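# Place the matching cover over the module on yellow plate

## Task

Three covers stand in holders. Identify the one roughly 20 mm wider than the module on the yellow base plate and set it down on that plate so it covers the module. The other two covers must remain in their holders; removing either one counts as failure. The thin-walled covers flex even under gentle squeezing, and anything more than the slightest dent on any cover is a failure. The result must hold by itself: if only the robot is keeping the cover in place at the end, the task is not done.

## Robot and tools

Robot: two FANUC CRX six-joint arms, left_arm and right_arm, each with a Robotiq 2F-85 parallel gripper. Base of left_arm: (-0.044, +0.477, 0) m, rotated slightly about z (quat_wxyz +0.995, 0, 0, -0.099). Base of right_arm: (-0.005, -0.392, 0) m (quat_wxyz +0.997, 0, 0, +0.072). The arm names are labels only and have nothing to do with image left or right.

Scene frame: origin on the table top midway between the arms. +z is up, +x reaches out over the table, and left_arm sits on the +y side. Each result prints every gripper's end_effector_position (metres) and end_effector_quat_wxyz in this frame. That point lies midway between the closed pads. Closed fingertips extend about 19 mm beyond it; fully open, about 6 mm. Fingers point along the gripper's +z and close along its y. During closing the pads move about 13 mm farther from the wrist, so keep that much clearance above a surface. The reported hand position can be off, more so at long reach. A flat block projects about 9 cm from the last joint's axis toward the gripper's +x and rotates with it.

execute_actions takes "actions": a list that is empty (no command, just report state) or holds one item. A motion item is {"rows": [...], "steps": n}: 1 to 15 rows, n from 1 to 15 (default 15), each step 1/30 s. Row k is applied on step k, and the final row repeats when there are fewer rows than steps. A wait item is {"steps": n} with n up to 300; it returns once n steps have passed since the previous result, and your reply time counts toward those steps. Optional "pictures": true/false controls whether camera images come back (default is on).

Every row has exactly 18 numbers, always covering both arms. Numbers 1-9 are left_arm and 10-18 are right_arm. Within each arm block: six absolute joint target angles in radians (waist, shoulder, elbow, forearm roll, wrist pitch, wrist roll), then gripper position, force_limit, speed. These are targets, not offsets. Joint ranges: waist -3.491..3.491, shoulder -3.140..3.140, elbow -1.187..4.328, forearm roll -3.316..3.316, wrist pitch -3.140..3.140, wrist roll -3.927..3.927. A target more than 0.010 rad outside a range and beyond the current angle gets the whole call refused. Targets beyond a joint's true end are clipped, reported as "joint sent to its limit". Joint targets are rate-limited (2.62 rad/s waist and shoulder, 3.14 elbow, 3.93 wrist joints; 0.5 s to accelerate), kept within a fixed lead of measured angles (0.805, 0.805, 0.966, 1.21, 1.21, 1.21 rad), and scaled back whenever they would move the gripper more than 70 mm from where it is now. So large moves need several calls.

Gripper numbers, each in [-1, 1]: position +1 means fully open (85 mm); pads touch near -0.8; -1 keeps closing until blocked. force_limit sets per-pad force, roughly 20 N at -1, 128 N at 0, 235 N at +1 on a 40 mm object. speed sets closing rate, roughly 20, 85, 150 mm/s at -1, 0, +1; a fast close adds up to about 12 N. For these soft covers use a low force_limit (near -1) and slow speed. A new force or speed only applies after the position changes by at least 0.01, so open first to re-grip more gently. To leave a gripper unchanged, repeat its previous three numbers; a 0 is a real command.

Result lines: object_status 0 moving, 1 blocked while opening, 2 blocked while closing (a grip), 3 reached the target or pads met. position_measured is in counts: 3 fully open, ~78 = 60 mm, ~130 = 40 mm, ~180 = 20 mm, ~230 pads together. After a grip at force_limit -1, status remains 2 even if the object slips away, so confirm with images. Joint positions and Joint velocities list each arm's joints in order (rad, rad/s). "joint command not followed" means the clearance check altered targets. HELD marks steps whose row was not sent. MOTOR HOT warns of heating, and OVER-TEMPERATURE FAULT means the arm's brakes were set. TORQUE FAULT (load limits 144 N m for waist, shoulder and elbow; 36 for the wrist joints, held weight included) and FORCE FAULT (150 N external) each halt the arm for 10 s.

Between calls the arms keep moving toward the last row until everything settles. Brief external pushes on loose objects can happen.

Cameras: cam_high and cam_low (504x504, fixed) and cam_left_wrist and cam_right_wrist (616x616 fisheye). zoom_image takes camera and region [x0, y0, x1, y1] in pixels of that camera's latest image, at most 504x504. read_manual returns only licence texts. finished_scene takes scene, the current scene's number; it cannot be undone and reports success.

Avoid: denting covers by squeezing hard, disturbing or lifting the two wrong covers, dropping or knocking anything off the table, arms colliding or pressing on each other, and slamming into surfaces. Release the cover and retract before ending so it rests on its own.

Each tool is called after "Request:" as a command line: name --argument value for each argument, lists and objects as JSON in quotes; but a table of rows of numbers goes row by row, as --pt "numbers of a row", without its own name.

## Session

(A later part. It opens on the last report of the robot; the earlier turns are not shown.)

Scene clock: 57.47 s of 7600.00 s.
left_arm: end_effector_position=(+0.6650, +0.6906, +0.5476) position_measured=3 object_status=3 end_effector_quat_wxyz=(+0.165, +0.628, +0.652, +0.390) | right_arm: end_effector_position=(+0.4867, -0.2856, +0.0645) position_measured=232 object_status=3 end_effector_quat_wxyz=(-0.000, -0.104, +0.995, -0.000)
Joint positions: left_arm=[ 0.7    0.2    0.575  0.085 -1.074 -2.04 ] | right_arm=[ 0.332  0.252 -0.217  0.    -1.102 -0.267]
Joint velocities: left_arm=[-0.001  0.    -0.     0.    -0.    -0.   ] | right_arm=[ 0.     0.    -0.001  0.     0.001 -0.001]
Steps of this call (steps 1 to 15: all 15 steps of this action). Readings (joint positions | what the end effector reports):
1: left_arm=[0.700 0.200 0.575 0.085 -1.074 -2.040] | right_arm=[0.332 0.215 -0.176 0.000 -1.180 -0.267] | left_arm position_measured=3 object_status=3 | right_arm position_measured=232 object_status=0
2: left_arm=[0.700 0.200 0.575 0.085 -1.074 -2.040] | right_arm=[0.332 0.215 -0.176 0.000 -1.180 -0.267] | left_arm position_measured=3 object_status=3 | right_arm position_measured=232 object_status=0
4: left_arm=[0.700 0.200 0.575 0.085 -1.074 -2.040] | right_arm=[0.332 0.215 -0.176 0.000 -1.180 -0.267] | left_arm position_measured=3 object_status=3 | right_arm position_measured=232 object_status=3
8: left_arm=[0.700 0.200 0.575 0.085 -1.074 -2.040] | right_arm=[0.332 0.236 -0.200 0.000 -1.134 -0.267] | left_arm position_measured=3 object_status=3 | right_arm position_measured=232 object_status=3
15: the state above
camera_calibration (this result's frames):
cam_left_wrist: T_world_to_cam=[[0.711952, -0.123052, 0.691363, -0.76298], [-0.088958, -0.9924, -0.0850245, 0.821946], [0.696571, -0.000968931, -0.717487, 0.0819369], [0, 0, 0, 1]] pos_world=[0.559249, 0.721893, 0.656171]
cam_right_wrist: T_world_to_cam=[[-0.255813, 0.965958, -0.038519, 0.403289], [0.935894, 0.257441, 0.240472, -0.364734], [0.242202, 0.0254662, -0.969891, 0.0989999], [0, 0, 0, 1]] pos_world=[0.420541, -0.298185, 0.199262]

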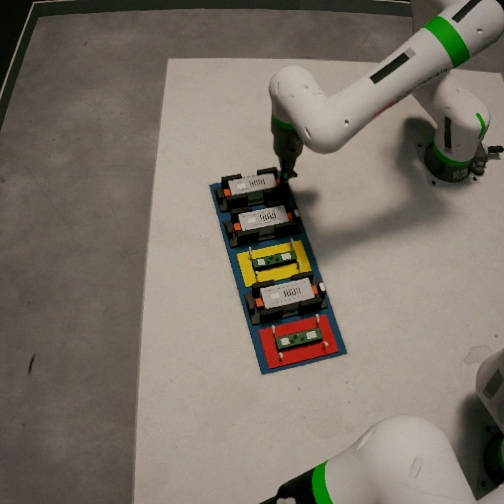

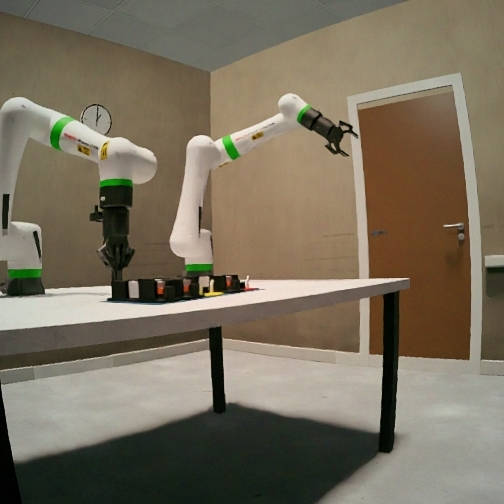

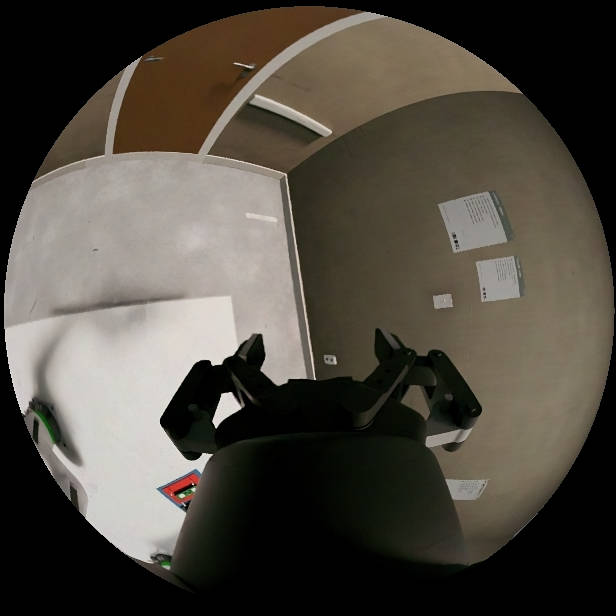

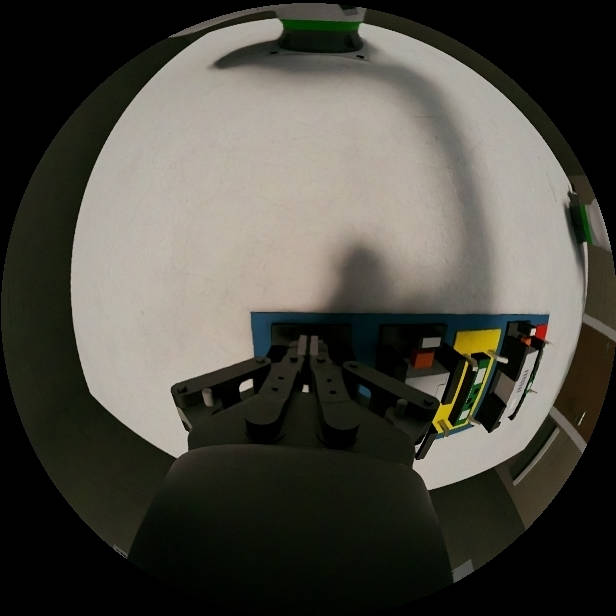

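Request:
execute_actions --actions '[{"rows":[[0.7,0.2,0.575,0.085,-1.074,-2.04,1,0,0,0.332,0.2683,-0.235,0,-1.0675,-0.267,-0.9,0,1]],"steps":15}]'

Request:
zoom_image --camera "cam_high" --region '[205, 140, 335, 240]'

Scene clock: 68.87 s of 7600.00 s.
left_arm: end_effector_position=(+0.6650, +0.6906, +0.5476) position_measured=3 object_status=3 end_effector_quat_wxyz=(+0.165, +0.628, +0.652, +0.390) | right_arm: end_effector_position=(+0.4874, -0.2855, +0.0613) position_measured=232 object_status=3 end_effector_quat_wxyz=(+0.001, -0.104, +0.995, +0.000)
Joint positions: left_arm=[ 0.7    0.2    0.575  0.085 -1.074 -2.04 ] | right_arm=[ 0.332  0.255 -0.222  0.001 -1.091 -0.267]
Joint velocities: left_arm=[ 0.001  0.     0.001  0.001  0.    -0.   ] | right_arm=[ 0.001  0.     0.    -0.     0.     0.001]
FORCE FAULT: contact force on the right arm reached its limit, and that arm stopped for 10 seconds. The contact can be on any part of that arm, not only on its tool. That arm's remaining commands of this call were not run. That arm holds still and accepts commands again. Move the arm away from the contact; if what it grips holds it there, let go first. Pushing or pulling that hard again can fault the arm again.
The stop of the right arm began at step 42 of this call (marked STOPPED below). From that step on that arm followed nothing that you had sent. 12 of its steps, steps kept back included, did not run and will not run. Nothing is kept back now, and the robot has no last target.
Steps of this call (steps 1 to 15: the robot went on to your last target; steps 16 to 38: nothing new was sent; steps 39 to 53: all 15 steps of this action; steps 54 to 342: the stop continued). Readings (joint positions | what the end effector reports):
39: left_arm=[0.700 0.200 0.575 0.085 -1.074 -2.040] | right_arm=[0.332 0.252 -0.217 0.000 -1.101 -0.267] | left_arm position_measured=3 object_status=3 | right_arm position_measured=232 object_status=3
40: left_arm=[0.700 0.200 0.575 0.085 -1.074 -2.040] | right_arm=[0.332 0.255 -0.221 0.000 -1.094 -0.267] | left_arm position_measured=3 object_status=3 | right_arm position_measured=232 object_status=3
42: left_arm=[0.700 0.200 0.575 0.085 -1.074 -2.040] | right_arm=[0.332 0.255 -0.222 0.001 -1.091 -0.267] | left_arm position_measured=3 object_status=3 | right_arm position_measured=232 object_status=3 STOPPED (the right arm)
46: left_arm=[0.700 0.200 0.575 0.085 -1.074 -2.040] | right_arm=[0.332 0.255 -0.222 0.001 -1.091 -0.267] | left_arm position_measured=3 object_status=3 | right_arm position_measured=232 object_status=3
342: the state above
camera_calibration (this result's frames):
cam_left_wrist: T_world_to_cam=[[0.711952, -0.123052, 0.691363, -0.762981], [-0.0889581, -0.9924, -0.0850242, 0.821946], [0.696571, -0.00096916, -0.717487, 0.0819372], [0, 0, 0, 1]] pos_world=[0.559249, 0.721892, 0.656171]
cam_right_wrist: T_world_to_cam=[[-0.25602, 0.965906, -0.0384533, 0.403269], [0.93511, 0.257547, 0.243391, -0.364434], [0.244996, 0.0263548, -0.969166, 0.0945964], [0, 0, 0, 1]] pos_world=[0.420854, -0.298154, 0.195886]

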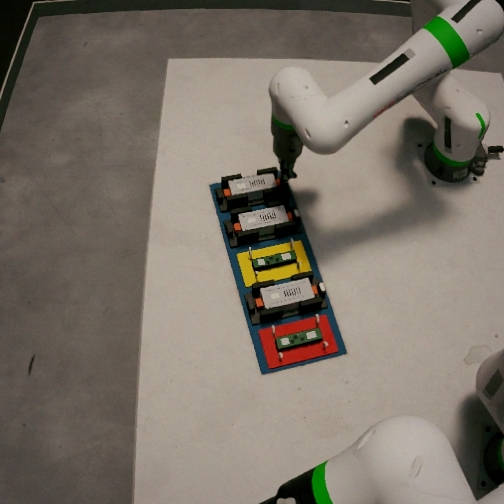

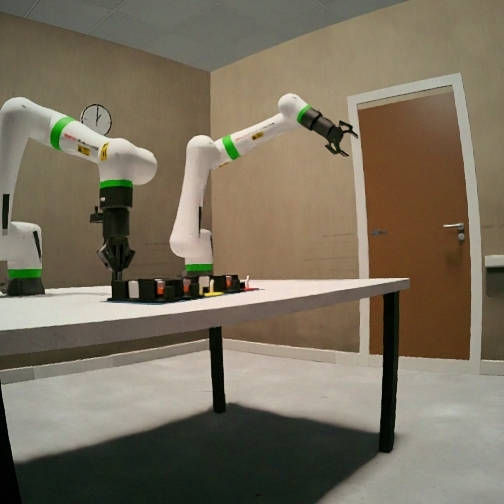

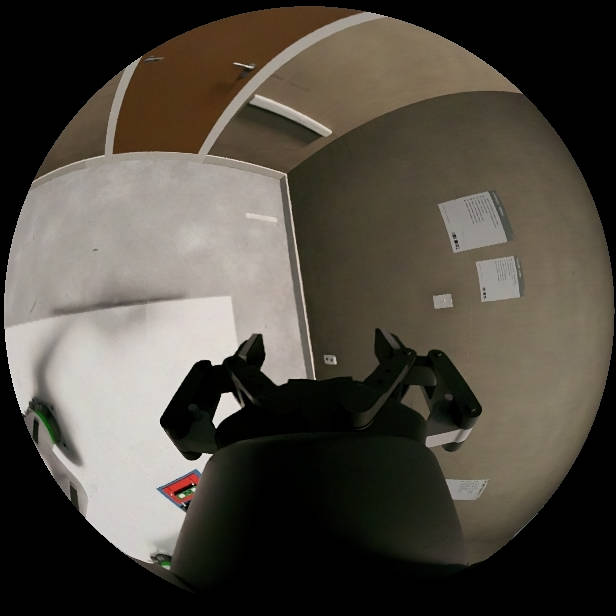

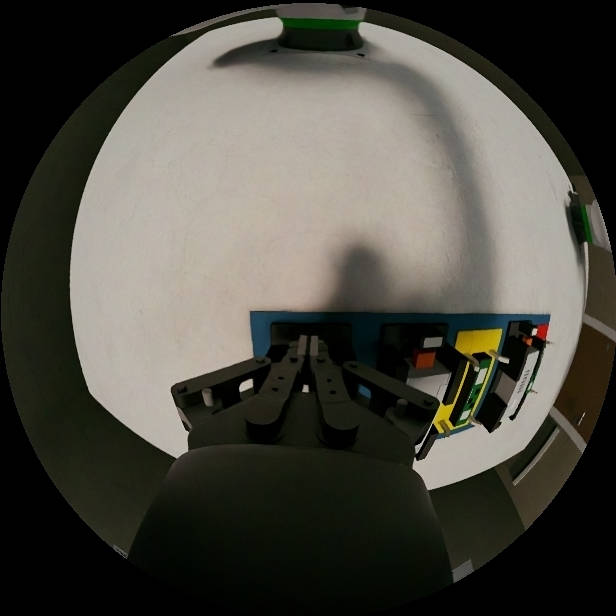

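Region (205, 140, 335, 240) of cam_high's 504x504 image, scaled by 3.877, with more detail than that image has; it fills the top 388 rows of this view, and the rest is white.

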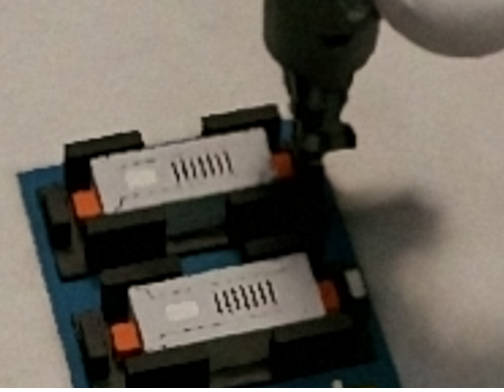

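Request:
execute_actions --actions '[{"rows":[[0.7,0.2,0.575,0.085,-1.074,-2.04,1,0,0,0.332,0.215,-0.176,0,-1.18,-0.267,-0.25,0,0],[0.7,0.2,0.575,0.085,-1.074,-2.04,1,0,0,0.332,0.215,-0.176,0,-1.18,-0.267,-0.25,0,0],[0.7,0.2,0.575,0.085,-1.074,-2.04,1,0,0,0.332,0.215,-0.176,0,-1.18,-0.267,-0.25,0,0],[0.7,0.2,0.575,0.085,-1.074,-2.04,1,0,0,0.332,0.215,-0.176,0,-1.18,-0.267,-0.25,0,0],[0.7,0.2,0.575,0.085,-1.074,-2.04,1,0,0,0.332,0.215,-0.176,0,-1.18,-0.267,-0.25,0,0],[0.7,0.2,0.575,0.085,-1.074,-2.04,1,0,0,0.278,0.599,0.375,0,-1.347,-0.213,-0.25,0,0]],"steps":15}]' --pictures false

Request:
execute_actions --actions '[{"steps":20}]' --pictures false

Request:
execute_actions --actions '[{"rows":[[0.7,0.2,0.575,0.085,-1.074,-2.04,1,0,0,0.278,0.617,0.343,0,-1.297,-0.213,-0.25,0,0]],"steps":12}]'

Request:
zoom_image --camera "cam_right_wrist" --region '[240, 290, 380, 400]'

Request:
zoom_image --camera "cam_low" --region '[120, 240, 200, 305]'

Scene clock: 71.93 s of 7600.00 s.
left_arm: end_effector_position=(+0.6650, +0.6906, +0.5476) position_measured=3 object_status=3 end_effector_quat_wxyz=(+0.165, +0.628, +0.652, +0.390) | right_arm: end_effector_position=(+0.5725, -0.2592, +0.1217) position_measured=161 object_status=0 end_effector_quat_wxyz=(+0.008, -0.104, +0.995, +0.003)
Joint positions: left_arm=[ 0.7    0.2    0.575  0.085 -1.074 -2.04 ] | right_arm=[ 0.305  0.398  0.12  -0.    -1.276 -0.24 ]
Joint velocities: left_arm=[-0.     0.     0.     0.001  0.001  0.   ] | right_arm=[-0.133  1.007  1.27   0.001 -0.351  0.131]
Steps of this call (steps 1 to 77: nothing new was sent; steps 78 to 92: all 15 steps of this action). Readings (joint positions | what the end effector reports):
78: left_arm=[0.700 0.200 0.575 0.085 -1.074 -2.040] | right_arm=[0.332 0.255 -0.221 0.001 -1.092 -0.267] | left_arm position_measured=3 object_status=3 | right_arm position_measured=232 object_status=0
79: left_arm=[0.700 0.200 0.575 0.085 -1.074 -2.040] | right_arm=[0.332 0.253 -0.219 -0.000 -1.100 -0.267] | left_arm position_measured=3 object_status=3 | right_arm position_measured=231 object_status=0
81: left_arm=[0.700 0.200 0.575 0.085 -1.074 -2.040] | right_arm=[0.332 0.235 -0.198 -0.000 -1.138 -0.267] | left_arm position_measured=3 object_status=3 | right_arm position_measured=220 object_status=0
85: left_arm=[0.700 0.200 0.575 0.085 -1.074 -2.040] | right_arm=[0.330 0.222 -0.148 -0.000 -1.195 -0.266] | left_arm position_measured=3 object_status=3 | right_arm position_measured=192 object_status=0
92: the state above

Scene clock: 72.60 s of 7600.00 s.
left_arm: end_effector_position=(+0.6650, +0.6906, +0.5476) position_measured=3 object_status=3 end_effector_quat_wxyz=(+0.165, +0.628, +0.652, +0.390) | right_arm: end_effector_position=(+0.6420, -0.2449, +0.1050) position_measured=160 object_status=3 end_effector_quat_wxyz=(-0.000, -0.104, +0.995, +0.000)
Joint positions: left_arm=[ 0.7    0.2    0.575  0.085 -1.074 -2.04 ] | right_arm=[ 0.278  0.599  0.375 -0.    -1.347 -0.213]
Joint velocities: left_arm=[ 0.001 -0.     0.    -0.    -0.     0.   ] | right_arm=[ 0.     0.     0.     0.001 -0.    -0.   ]
Steps of this call (steps 1 to 20: the robot went on to your last target). Readings (joint positions | what the end effector reports):
1: left_arm=[0.700 0.200 0.575 0.085 -1.074 -2.040] | right_arm=[0.300 0.432 0.163 -0.000 -1.288 -0.235] | left_arm position_measured=3 object_status=3 | right_arm position_measured=160 object_status=0
2: left_arm=[0.700 0.200 0.575 0.085 -1.074 -2.040] | right_arm=[0.296 0.466 0.206 -0.000 -1.300 -0.231] | left_arm position_measured=3 object_status=3 | right_arm position_measured=160 object_status=0
4: left_arm=[0.700 0.200 0.575 0.085 -1.074 -2.040] | right_arm=[0.287 0.528 0.284 -0.000 -1.322 -0.222] | left_arm position_measured=3 object_status=3 | right_arm position_measured=160 object_status=0
8: left_arm=[0.700 0.200 0.575 0.085 -1.074 -2.040] | right_arm=[0.279 0.595 0.369 -0.000 -1.345 -0.214] | left_arm position_measured=3 object_status=3 | right_arm position_measured=160 object_status=3
20: the state above

Scene clock: 73.00 s of 7600.00 s.
left_arm: end_effector_position=(+0.6650, +0.6906, +0.5476) position_measured=3 object_status=3 end_effector_quat_wxyz=(+0.165, +0.628, +0.652, +0.390) | right_arm: end_effector_position=(+0.6427, -0.2447, +0.0798) position_measured=160 object_status=3 end_effector_quat_wxyz=(-0.000, -0.104, +0.995, -0.000)
Joint positions: left_arm=[ 0.7    0.2    0.575  0.085 -1.074 -2.04 ] | right_arm=[ 0.278  0.617  0.343  0.    -1.297 -0.213]
Joint velocities: left_arm=[-0.001 -0.001 -0.001 -0.     0.001  0.   ] | right_arm=[ 0.    -0.001 -0.001 -0.     0.    -0.   ]
Steps of this call (steps 1 to 12: all 12 steps of this action). Readings (joint positions | what the end effector reports):
1: left_arm=[0.700 0.200 0.575 0.085 -1.074 -2.040] | right_arm=[0.278 0.599 0.375 -0.000 -1.347 -0.213] | left_arm position_measured=3 object_status=3 | right_arm position_measured=160 object_status=3
2: left_arm=[0.700 0.200 0.575 0.085 -1.074 -2.040] | right_arm=[0.278 0.601 0.371 0.000 -1.339 -0.213] | left_arm position_measured=3 object_status=3 | right_arm position_measured=160 object_status=3
4: left_arm=[0.700 0.200 0.575 0.085 -1.074 -2.040] | right_arm=[0.278 0.613 0.351 0.000 -1.309 -0.213] | left_arm position_measured=3 object_status=3 | right_arm position_measured=160 object_status=3
8: left_arm=[0.700 0.200 0.575 0.085 -1.074 -2.040] | right_arm=[0.278 0.617 0.343 0.000 -1.297 -0.213] | left_arm position_measured=3 object_status=3 | right_arm position_measured=160 object_status=3
12: the state above
camera_calibration (this result's frames):
cam_left_wrist: T_world_to_cam=[[0.711952, -0.123052, 0.691363, -0.76298], [-0.0889581, -0.9924, -0.0850245, 0.821946], [0.696571, -0.000969025, -0.717487, 0.0819371], [0, 0, 0, 1]] pos_world=[0.559249, 0.721893, 0.656171]
cam_right_wrist: T_world_to_cam=[[-0.255792, 0.965962, -0.0385726, 0.404221], [0.935913, 0.257435, 0.240404, -0.524913], [0.242151, 0.025393, -0.969906, 0.075034], [0, 0, 0, 1]] pos_world=[0.5765, -0.257236, 0.214559]

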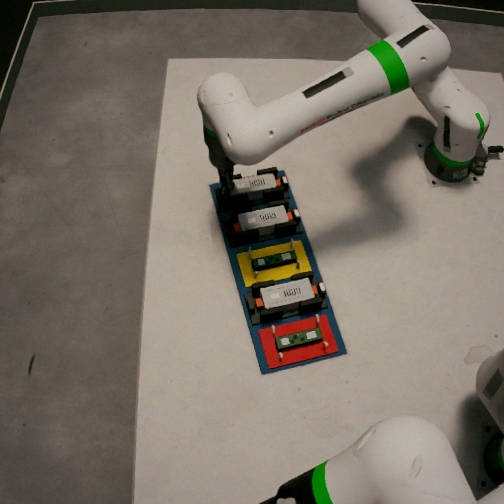

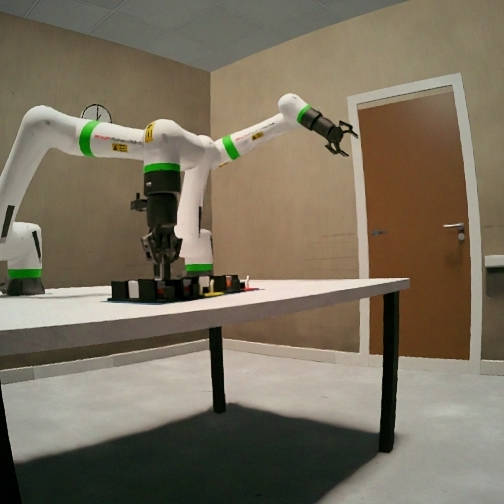

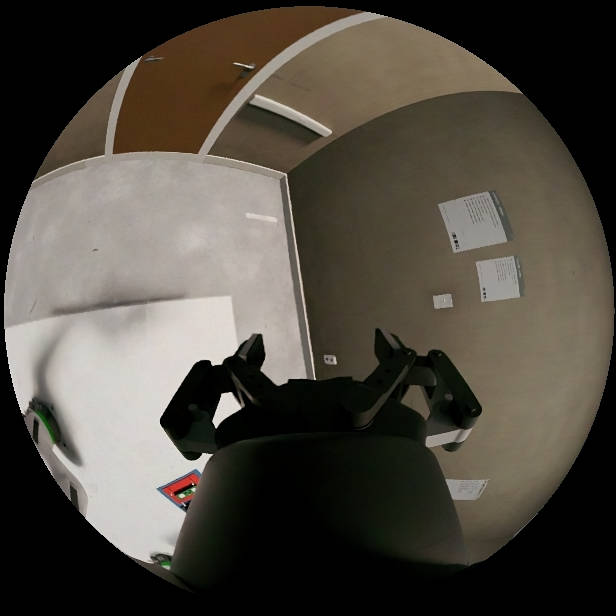

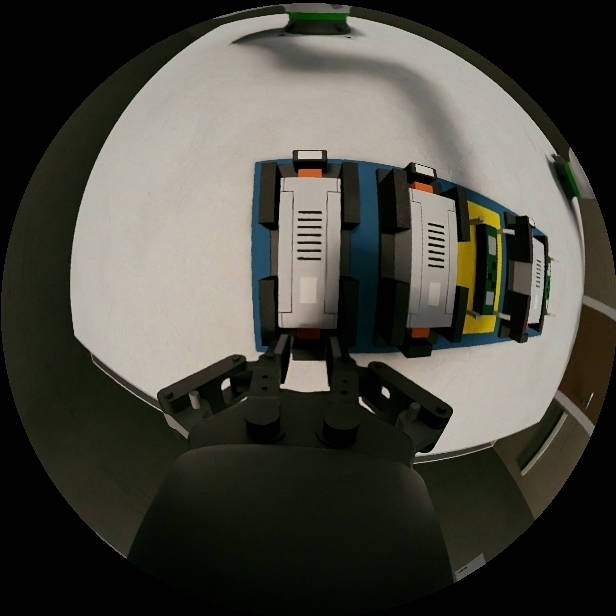

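Region (240, 290, 380, 400) of cam_right_wrist's 616x616 image, scaled by 3.600, with more detail than that image has; it fills the top 396 rows of this view, and the rest is white.

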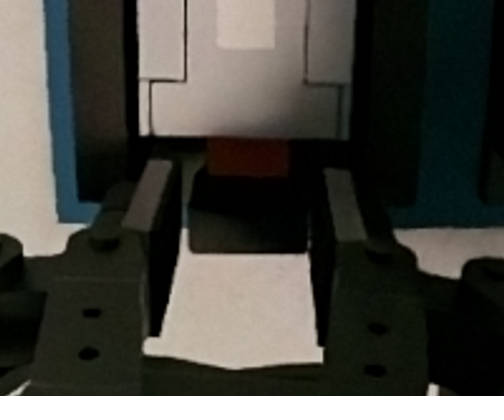

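Region (120, 240, 200, 305) of cam_low's 504x504 image, scaled by 6.300, with more detail than that image has; it fills the top 410 rows of this view, and the rest is white.

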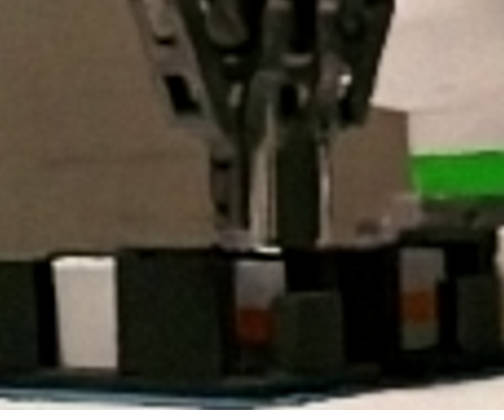

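Request:
execute_actions --actions '[{"rows":[[0.7,0.2,0.575,0.085,-1.074,-2.04,1,0,0,0.278,0.627,0.3247,0,-1.2685,-0.213,-0.25,0,0]],"steps":12}]'

Request:
zoom_image --camera "cam_right_wrist" --region '[240, 290, 380, 400]'

Request:
zoom_image --camera "cam_low" --region '[120, 240, 200, 305]'

Request:
zoom_image --camera "cam_high" --region '[195, 150, 275, 220]'

Scene clock: 74.77 s of 7600.00 s.
left_arm: end_effector_position=(+0.6650, +0.6906, +0.5476) position_measured=3 object_status=3 end_effector_quat_wxyz=(+0.165, +0.628, +0.652, +0.390) | right_arm: end_effector_position=(+0.6427, -0.2447, +0.0662) position_measured=161 object_status=3 end_effector_quat_wxyz=(+0.000, -0.104, +0.995, +0.000)
Joint positions: left_arm=[ 0.7    0.2    0.575  0.085 -1.074 -2.04 ] | right_arm=[ 0.278  0.626  0.325  0.    -1.268 -0.213]
Joint velocities: left_arm=[ 0.001  0.    -0.001  0.    -0.001  0.   ] | right_arm=[ 0.     0.002 -0.     0.001 -0.    -0.001]
Steps of this call (steps 1 to 15: the robot went on to your last target; steps 16 to 41: nothing new was sent; steps 42 to 53: all 12 steps of this action). Readings (joint positions | what the end effector reports):
42: left_arm=[0.700 0.200 0.575 0.085 -1.074 -2.040] | right_arm=[0.278 0.617 0.342 -0.000 -1.296 -0.213] | left_arm position_measured=3 object_status=3 | right_arm position_measured=160 object_status=3
43: left_arm=[0.700 0.200 0.575 0.085 -1.074 -2.040] | right_arm=[0.278 0.619 0.338 -0.000 -1.289 -0.213] | left_arm position_measured=3 object_status=3 | right_arm position_measured=160 object_status=3
45: left_arm=[0.700 0.200 0.575 0.085 -1.074 -2.040] | right_arm=[0.278 0.626 0.326 -0.000 -1.272 -0.213] | left_arm position_measured=3 object_status=3 | right_arm position_measured=160 object_status=3
49: left_arm=[0.700 0.200 0.575 0.085 -1.074 -2.040] | right_arm=[0.278 0.626 0.325 0.000 -1.269 -0.213] | left_arm position_measured=3 object_status=3 | right_arm position_measured=161 object_status=3
53: the state above
camera_calibration (this result's frames):
cam_left_wrist: T_world_to_cam=[[0.711952, -0.123052, 0.691363, -0.76298], [-0.0889579, -0.9924, -0.0850245, 0.821946], [0.696571, -0.000968844, -0.717487, 0.081937], [0, 0, 0, 1]] pos_world=[0.559249, 0.721893, 0.656171]
cam_right_wrist: T_world_to_cam=[[-0.255758, 0.965976, -0.0384376, 0.403685], [0.935686, 0.257343, 0.241385, -0.521659], [0.243064, 0.0257706, -0.969668, 0.0613378], [0, 0, 0, 1]] pos_world=[0.576446, -0.257285, 0.200915]

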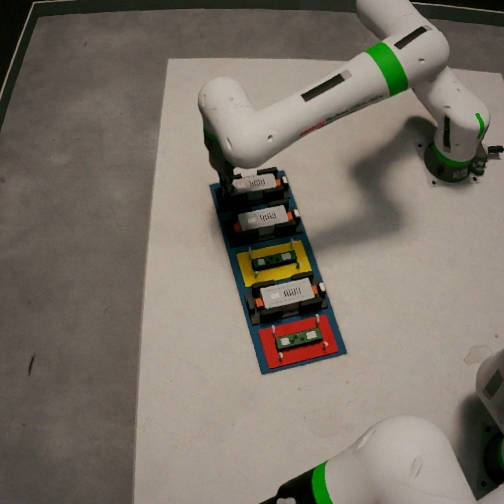

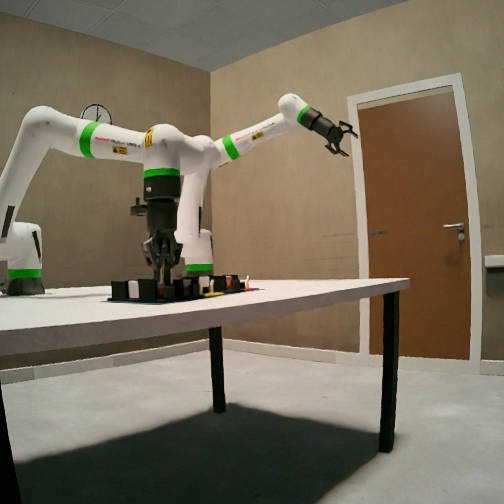

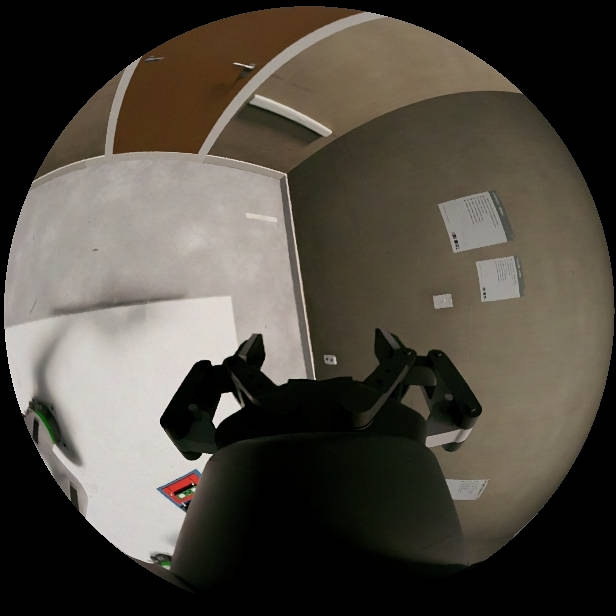

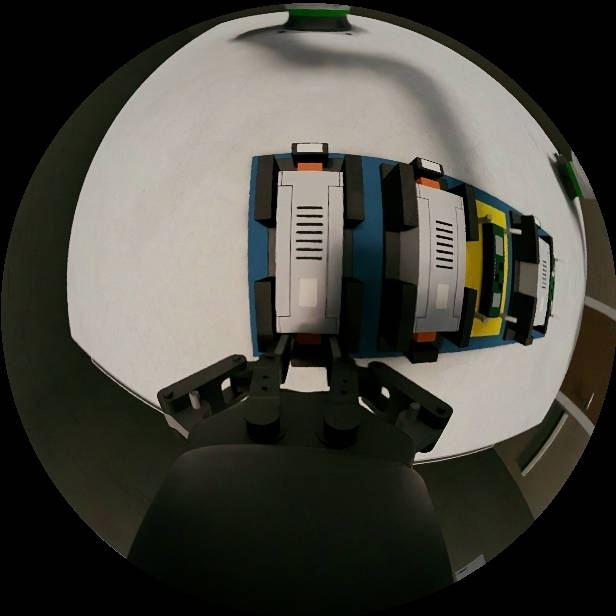

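Region (240, 290, 380, 400) of cam_right_wrist's 616x616 image, scaled by 3.600, with more detail than that image has; it fills the top 396 rows of this view, and the rest is white.

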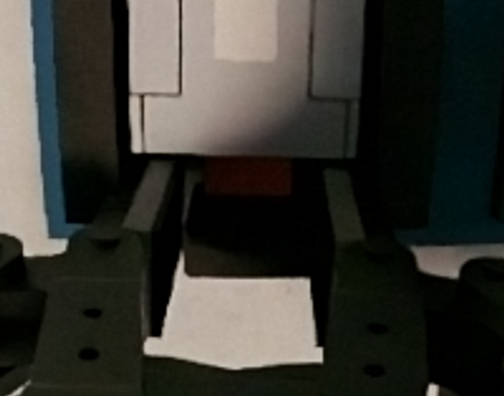

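Region (120, 240, 200, 305) of cam_low's 504x504 image, scaled by 6.300, with more detail than that image has; it fills the top 410 rows of this view, and the rest is white.

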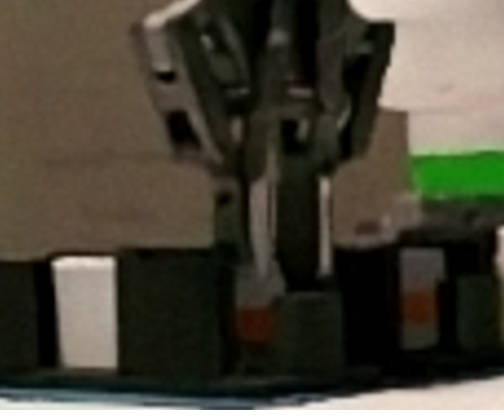

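Region (195, 150, 275, 220) of cam_high's 504x504 image, scaled by 6.300, with more detail than that image has; it fills the top 441 rows of this view, and the rest is white.

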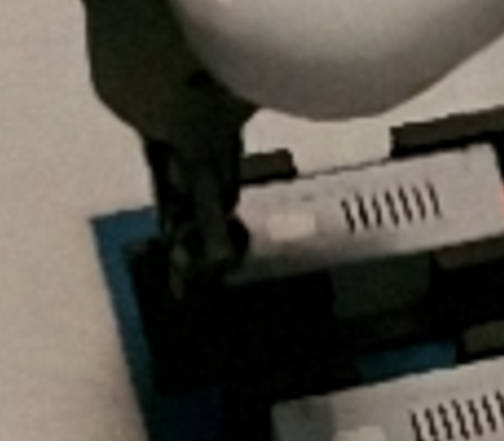

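Request:
execute_actions --actions '[{"rows":[[0.7,0.2,0.575,0.085,-1.074,-2.04,1,0,0,0.2772,0.6217,0.3161,0,-1.2652,-0.212,-0.17,0,0],[0.7,0.2,0.575,0.085,-1.074,-2.04,1,0,0,0.2772,0.6217,0.3161,0,-1.2652,-0.212,-0.17,0,0],[0.7,0.2,0.575,0.085,-1.074,-2.04,1,0,0,0.2772,0.6217,0.3161,0,-1.2652,-0.212,-0.17,0,0],[0.7,0.2,0.575,0.085,-1.074,-2.04,1,0,0,0.2772,0.6217,0.3161,0,-1.2652,-0.212,-0.17,0,0],[0.7,0.2,0.575,0.085,-1.074,-2.04,1,0,0,0.2772,0.6217,0.3161,0,-1.2652,-0.212,-0.17,0,0],[0.7,0.2,0.575,0.085,-1.074,-2.04,1,0,0,0.2772,0.630,0.304,0,-1.2448,-0.212,-0.17,0,0]],"steps":15}]'

Request:
zoom_image --camera "cam_right_wrist" --region '[240, 290, 380, 400]'

Request:
zoom_image --camera "cam_low" --region '[120, 240, 200, 305]'

Scene clock: 87.43 s of 7600.00 s.
left_arm: end_effector_position=(+0.6650, +0.6906, +0.5476) position_measured=3 object_status=3 end_effector_quat_wxyz=(+0.165, +0.628, +0.652, +0.390) | right_arm: end_effector_position=(+0.6425, -0.2451, +0.0681) position_measured=157 object_status=1 end_effector_quat_wxyz=(+0.004, -0.105, +0.994, +0.001)
Joint positions: left_arm=[ 0.7    0.2    0.575  0.085 -1.074 -2.04 ] | right_arm=[ 0.278  0.617  0.315  0.001 -1.259 -0.212]
Joint velocities: left_arm=[ 0.001  0.    -0.001  0.    -0.     0.   ] | right_arm=[ 0.    -0.     0.     0.001 -0.     0.001]
FORCE FAULT: contact force on the right arm reached its limit, and that arm stopped for 10 seconds. The contact can be on any part of that arm, not only on its tool. That arm's remaining commands of this call were not run. That arm holds still and accepts commands again. Move the arm away from the contact; if what it grips holds it there, let go first. Pushing or pulling that hard again can fault the arm again.
The stop of the right arm began at step 80 of this call (marked STOPPED below). From that step on that arm followed nothing that you had sent. 8 of its steps, steps kept back included, did not run and will not run. Nothing is kept back now, and the robot has no last target.
Steps of this call (steps 1 to 15: the robot went on to your last target; steps 16 to 72: nothing new was sent; steps 73 to 87: all 15 steps of this action; steps 88 to 380: the stop continued). Readings (joint positions | what the end effector reports):
73: left_arm=[0.700 0.200 0.575 0.085 -1.074 -2.040] | right_arm=[0.278 0.627 0.324 -0.000 -1.268 -0.213] | left_arm position_measured=3 object_status=3 | right_arm position_measured=161 object_status=0
74: left_arm=[0.700 0.200 0.575 0.085 -1.074 -2.040] | right_arm=[0.278 0.625 0.321 -0.000 -1.266 -0.213] | left_arm position_measured=3 object_status=3 | right_arm position_measured=160 object_status=0
76: left_arm=[0.700 0.200 0.575 0.085 -1.074 -2.040] | right_arm=[0.278 0.622 0.317 0.000 -1.265 -0.212] | left_arm position_measured=3 object_status=3 | right_arm position_measured=158 object_status=0
80: left_arm=[0.700 0.200 0.575 0.085 -1.074 -2.040] | right_arm=[0.278 0.621 0.314 0.001 -1.259 -0.212] | left_arm position_measured=3 object_status=3 | right_arm position_measured=158 object_status=0 STOPPED (the right arm)
380: the state above
camera_calibration (this result's frames):
cam_left_wrist: T_world_to_cam=[[0.711952, -0.123052, 0.691363, -0.762981], [-0.088958, -0.9924, -0.0850244, 0.821946], [0.696571, -0.000968973, -0.717487, 0.0819369], [0, 0, 0, 1]] pos_world=[0.559249, 0.721893, 0.656171]
cam_right_wrist: T_world_to_cam=[[-0.256704, 0.965739, -0.038107, 0.404635], [0.933388, 0.257949, 0.249498, -0.520705], [0.250779, 0.0284783, -0.967625, 0.0588225], [0, 0, 0, 1]] pos_world=[0.57514, -0.258131, 0.202252]

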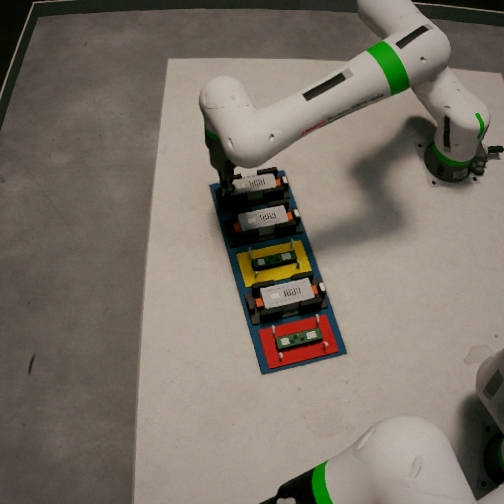

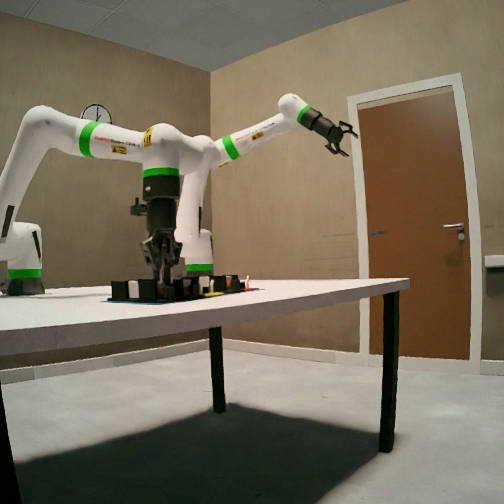

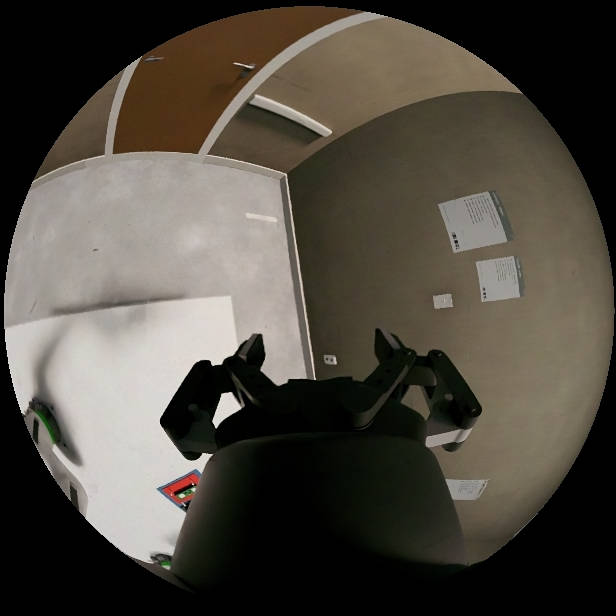

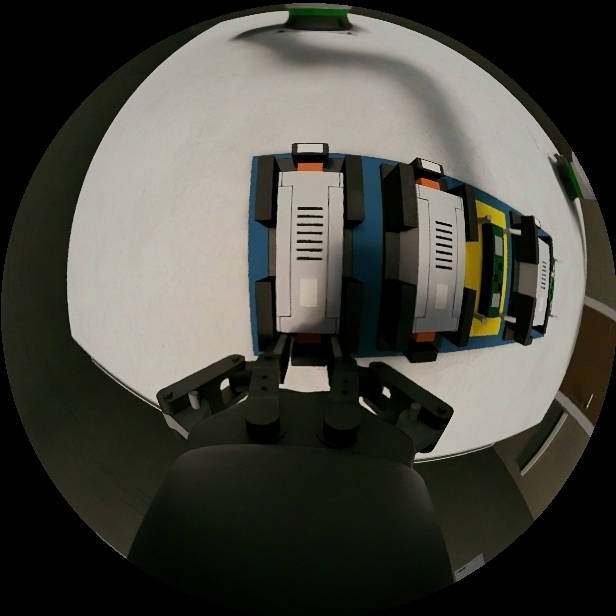

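Region (240, 290, 380, 400) of cam_right_wrist's 616x616 image, scaled by 3.600, with more detail than that image has; it fills the top 396 rows of this view, and the rest is white.

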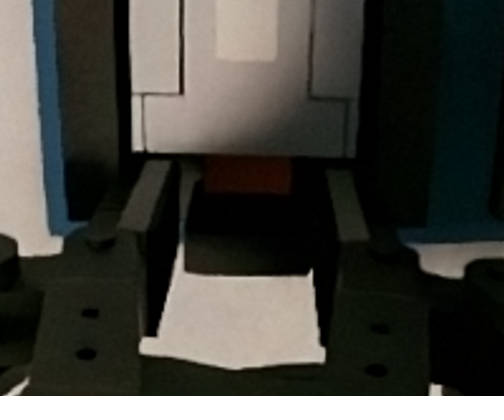

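Region (120, 240, 200, 305) of cam_low's 504x504 image, scaled by 6.300, with more detail than that image has; it fills the top 410 rows of this view, and the rest is white.

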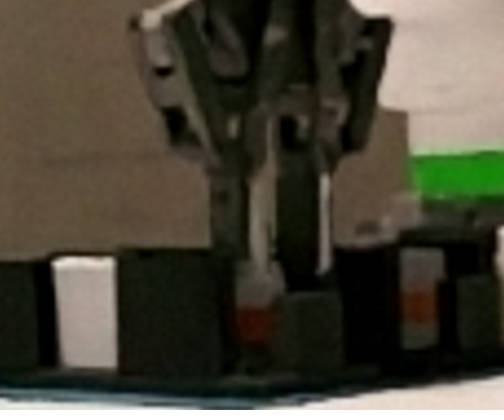

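Request:
execute_actions --actions '[{"rows":[[0.7,0.2,0.575,0.085,-1.074,-2.04,1,0,0,0.278,0.61,0.356,0,-1.317,-0.213,-0.25,-1,0]],"steps":12}]' --pictures false

Request:
execute_actions --actions '[{"rows":[[0.7,0.2,0.575,0.085,-1.074,-2.04,1,0,0,0.299,0.43,0.102,0,-1.243,-0.234,0.25,-1,0]],"steps":15}]' --pictures false

Request:
execute_actions --actions '[{"rows":[[0.7,0.2,0.575,0.085,-1.074,-2.04,1,0,0,0.299,0.43,0.102,0,-1.243,-0.234,0.25,-1,0],[0.7,0.2,0.575,0.085,-1.074,-2.04,1,0,0,0.299,0.43,0.102,0,-1.243,-0.234,0.25,-1,0],[0.7,0.2,0.575,0.085,-1.074,-2.04,1,0,0,0.299,0.43,0.102,0,-1.243,-0.234,0.25,-1,0],[0.7,0.2,0.575,0.085,-1.074,-2.04,1,0,0,0.299,0.43,0.102,0,-1.243,-0.234,0.25,-1,0],[0.7,0.2,0.575,0.085,-1.074,-2.04,1,0,0,0.299,0.454,0.072,0,-1.188,-0.234,0.25,-1,0],[0.7,0.2,0.575,0.085,-1.074,-2.04,1,0,0,0.299,0.454,0.072,0,-1.188,-0.234,0.25,-1,0],[0.7,0.2,0.575,0.085,-1.074,-2.04,1,0,0,0.299,0.478,0.041,0,-1.134,-0.234,0.25,-1,0]],"steps":15}]'

Request:
zoom_image --camera "cam_right_wrist" --region '[230, 250, 390, 400]'

Scene clock: 90.47 s of 7600.00 s.
left_arm: end_effector_position=(+0.6650, +0.6906, +0.5476) position_measured=3 object_status=3 end_effector_quat_wxyz=(+0.165, +0.628, +0.652, +0.390) | right_arm: end_effector_position=(+0.6425, -0.2447, +0.0896) position_measured=160 object_status=3 end_effector_quat_wxyz=(-0.000, -0.104, +0.995, -0.000)
Joint positions: left_arm=[ 0.7    0.2    0.575  0.085 -1.074 -2.04 ] | right_arm=[ 0.278  0.61   0.356 -0.    -1.317 -0.213]
Joint velocities: left_arm=[-0.001  0.     0.001 -0.    -0.001 -0.   ] | right_arm=[ 0.001 -0.001  0.001  0.001 -0.     0.   ]
Steps of this call (steps 1 to 79: nothing new was sent; steps 80 to 91: all 12 steps of this action). Readings (joint positions | what the end effector reports):
80: left_arm=[0.700 0.200 0.575 0.085 -1.074 -2.040] | right_arm=[0.278 0.617 0.315 0.001 -1.260 -0.212] | left_arm position_measured=3 object_status=3 | right_arm position_measured=157 object_status=0
81: left_arm=[0.700 0.200 0.575 0.085 -1.074 -2.040] | right_arm=[0.278 0.617 0.320 0.001 -1.267 -0.212] | left_arm position_measured=3 object_status=3 | right_arm position_measured=157 object_status=0
83: left_arm=[0.700 0.200 0.575 0.085 -1.074 -2.040] | right_arm=[0.278 0.613 0.344 0.001 -1.300 -0.212] | left_arm position_measured=3 object_status=3 | right_arm position_measured=159 object_status=0
87: left_arm=[0.700 0.200 0.575 0.085 -1.074 -2.040] | right_arm=[0.278 0.610 0.356 -0.000 -1.317 -0.213] | left_arm position_measured=3 object_status=3 | right_arm position_measured=160 object_status=0
91: the state above

Scene clock: 90.97 s of 7600.00 s.
left_arm: end_effector_position=(+0.6650, +0.6906, +0.5476) position_measured=3 object_status=3 end_effector_quat_wxyz=(+0.165, +0.628, +0.652, +0.390) | right_arm: end_effector_position=(+0.5734, -0.2624, +0.0960) position_measured=98 object_status=0 end_effector_quat_wxyz=(-0.000, -0.104, +0.995, +0.000)
Joint positions: left_arm=[ 0.7    0.2    0.575  0.085 -1.074 -2.04 ] | right_arm=[ 0.299  0.43   0.102 -0.    -1.243 -0.234]
Joint velocities: left_arm=[-0.  0. -0.  0. -0. -0.] | right_arm=[ 0.     0.    -0.002 -0.     0.    -0.001]
Steps of this call (steps 1 to 15: all 15 steps of this action). Readings (joint positions | what the end effector reports):
1: left_arm=[0.700 0.200 0.575 0.085 -1.074 -2.040] | right_arm=[0.278 0.610 0.356 -0.000 -1.317 -0.213] | left_arm position_measured=3 object_status=3 | right_arm position_measured=160 object_status=0
2: left_arm=[0.700 0.200 0.575 0.085 -1.074 -2.040] | right_arm=[0.278 0.606 0.350 -0.000 -1.314 -0.214] | left_arm position_measured=3 object_status=3 | right_arm position_measured=159 object_status=0
4: left_arm=[0.700 0.200 0.575 0.085 -1.074 -2.040] | right_arm=[0.281 0.583 0.318 -0.000 -1.303 -0.216] | left_arm position_measured=3 object_status=3 | right_arm position_measured=148 object_status=0
8: left_arm=[0.700 0.200 0.575 0.085 -1.074 -2.040] | right_arm=[0.292 0.487 0.183 -0.000 -1.264 -0.227] | left_arm position_measured=3 object_status=3 | right_arm position_measured=120 object_status=0
15: the state above

Scene clock: 91.47 s of 7600.00 s.
left_arm: end_effector_position=(+0.6650, +0.6906, +0.5476) position_measured=3 object_status=3 end_effector_quat_wxyz=(+0.165, +0.628, +0.652, +0.390) | right_arm: end_effector_position=(+0.5735, -0.2623, +0.0439) position_measured=98 object_status=3 end_effector_quat_wxyz=(-0.000, -0.104, +0.995, -0.000)
Joint positions: left_arm=[ 0.7    0.2    0.575  0.085 -1.074 -2.04 ] | right_arm=[ 0.299  0.478  0.041  0.    -1.134 -0.234]
Joint velocities: left_arm=[-0.     0.    -0.    -0.001  0.001  0.   ] | right_arm=[-0.     0.    -0.    -0.001  0.004  0.002]
Steps of this call (steps 1 to 15: all 15 steps of this action). Readings (joint positions | what the end effector reports):
1: left_arm=[0.700 0.200 0.575 0.085 -1.074 -2.040] | right_arm=[0.299 0.430 0.102 -0.000 -1.243 -0.234] | left_arm position_measured=3 object_status=3 | right_arm position_measured=98 object_status=0
2: left_arm=[0.700 0.200 0.575 0.085 -1.074 -2.040] | right_arm=[0.299 0.430 0.102 -0.000 -1.243 -0.234] | left_arm position_measured=3 object_status=3 | right_arm position_measured=98 object_status=0
4: left_arm=[0.700 0.200 0.575 0.085 -1.074 -2.040] | right_arm=[0.299 0.430 0.102 -0.000 -1.243 -0.234] | left_arm position_measured=3 object_status=3 | right_arm position_measured=98 object_status=0
8: left_arm=[0.700 0.200 0.575 0.085 -1.074 -2.040] | right_arm=[0.299 0.450 0.076 0.000 -1.196 -0.234] | left_arm position_measured=3 object_status=3 | right_arm position_measured=98 object_status=3
15: the state above
camera_calibration (this result's frames):
cam_left_wrist: T_world_to_cam=[[0.711952, -0.123052, 0.691363, -0.76298], [-0.0889581, -0.9924, -0.0850245, 0.821946], [0.696571, -0.000969023, -0.717487, 0.081937], [0, 0, 0, 1]] pos_world=[0.559249, 0.721892, 0.656171]
cam_right_wrist: T_world_to_cam=[[-0.255821, 0.965956, -0.0385367, 0.402198], [0.93589, 0.257453, 0.240475, -0.446979], [0.242209, 0.0254524, -0.96989, 0.057385], [0, 0, 0, 1]] pos_world=[0.507315, -0.27489, 0.178644]

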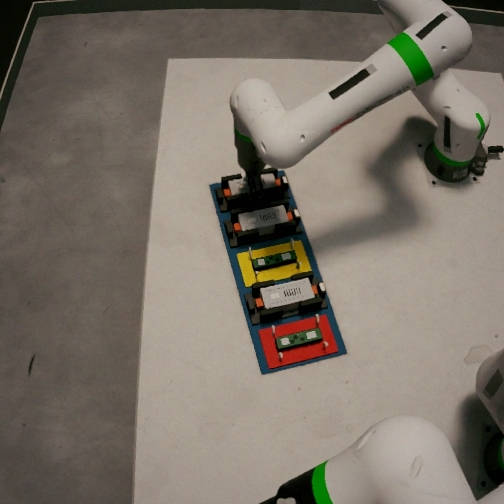

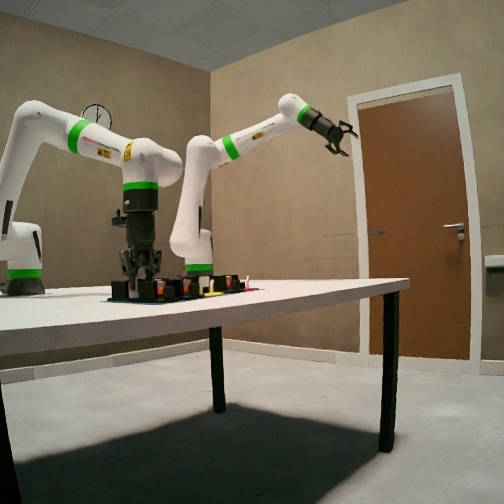

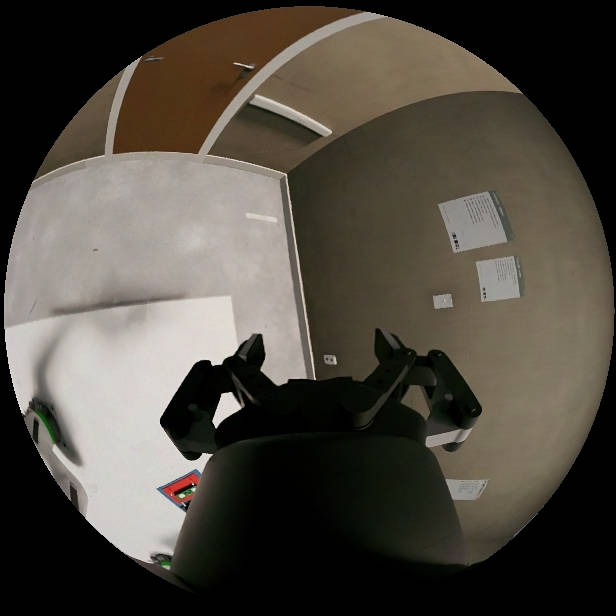

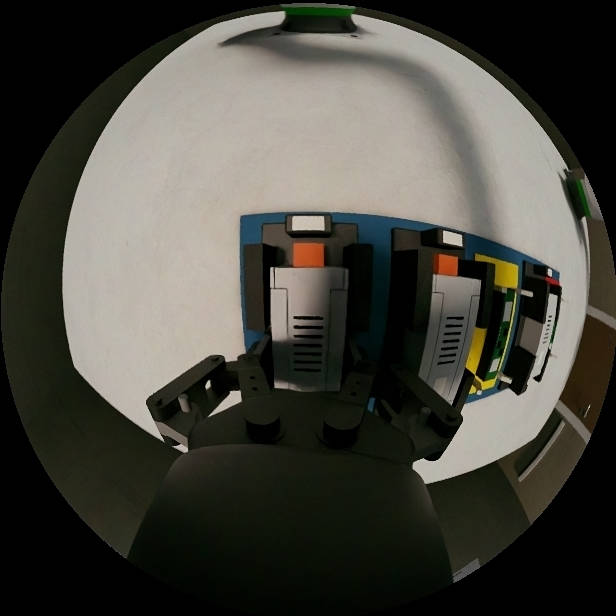

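Region (230, 250, 390, 400) of cam_right_wrist's 616x616 image, scaled by 3.150, with more detail than that image has; it fills the top 472 rows of this view, and the rest is white.

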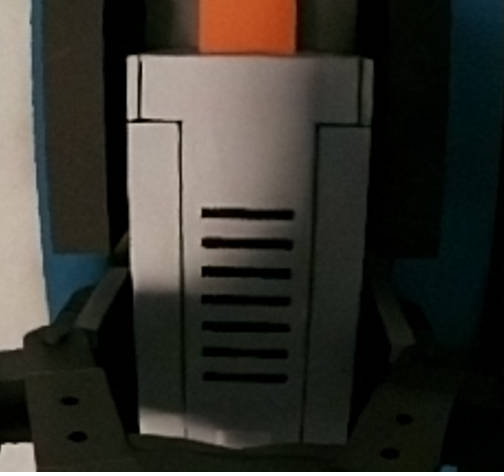

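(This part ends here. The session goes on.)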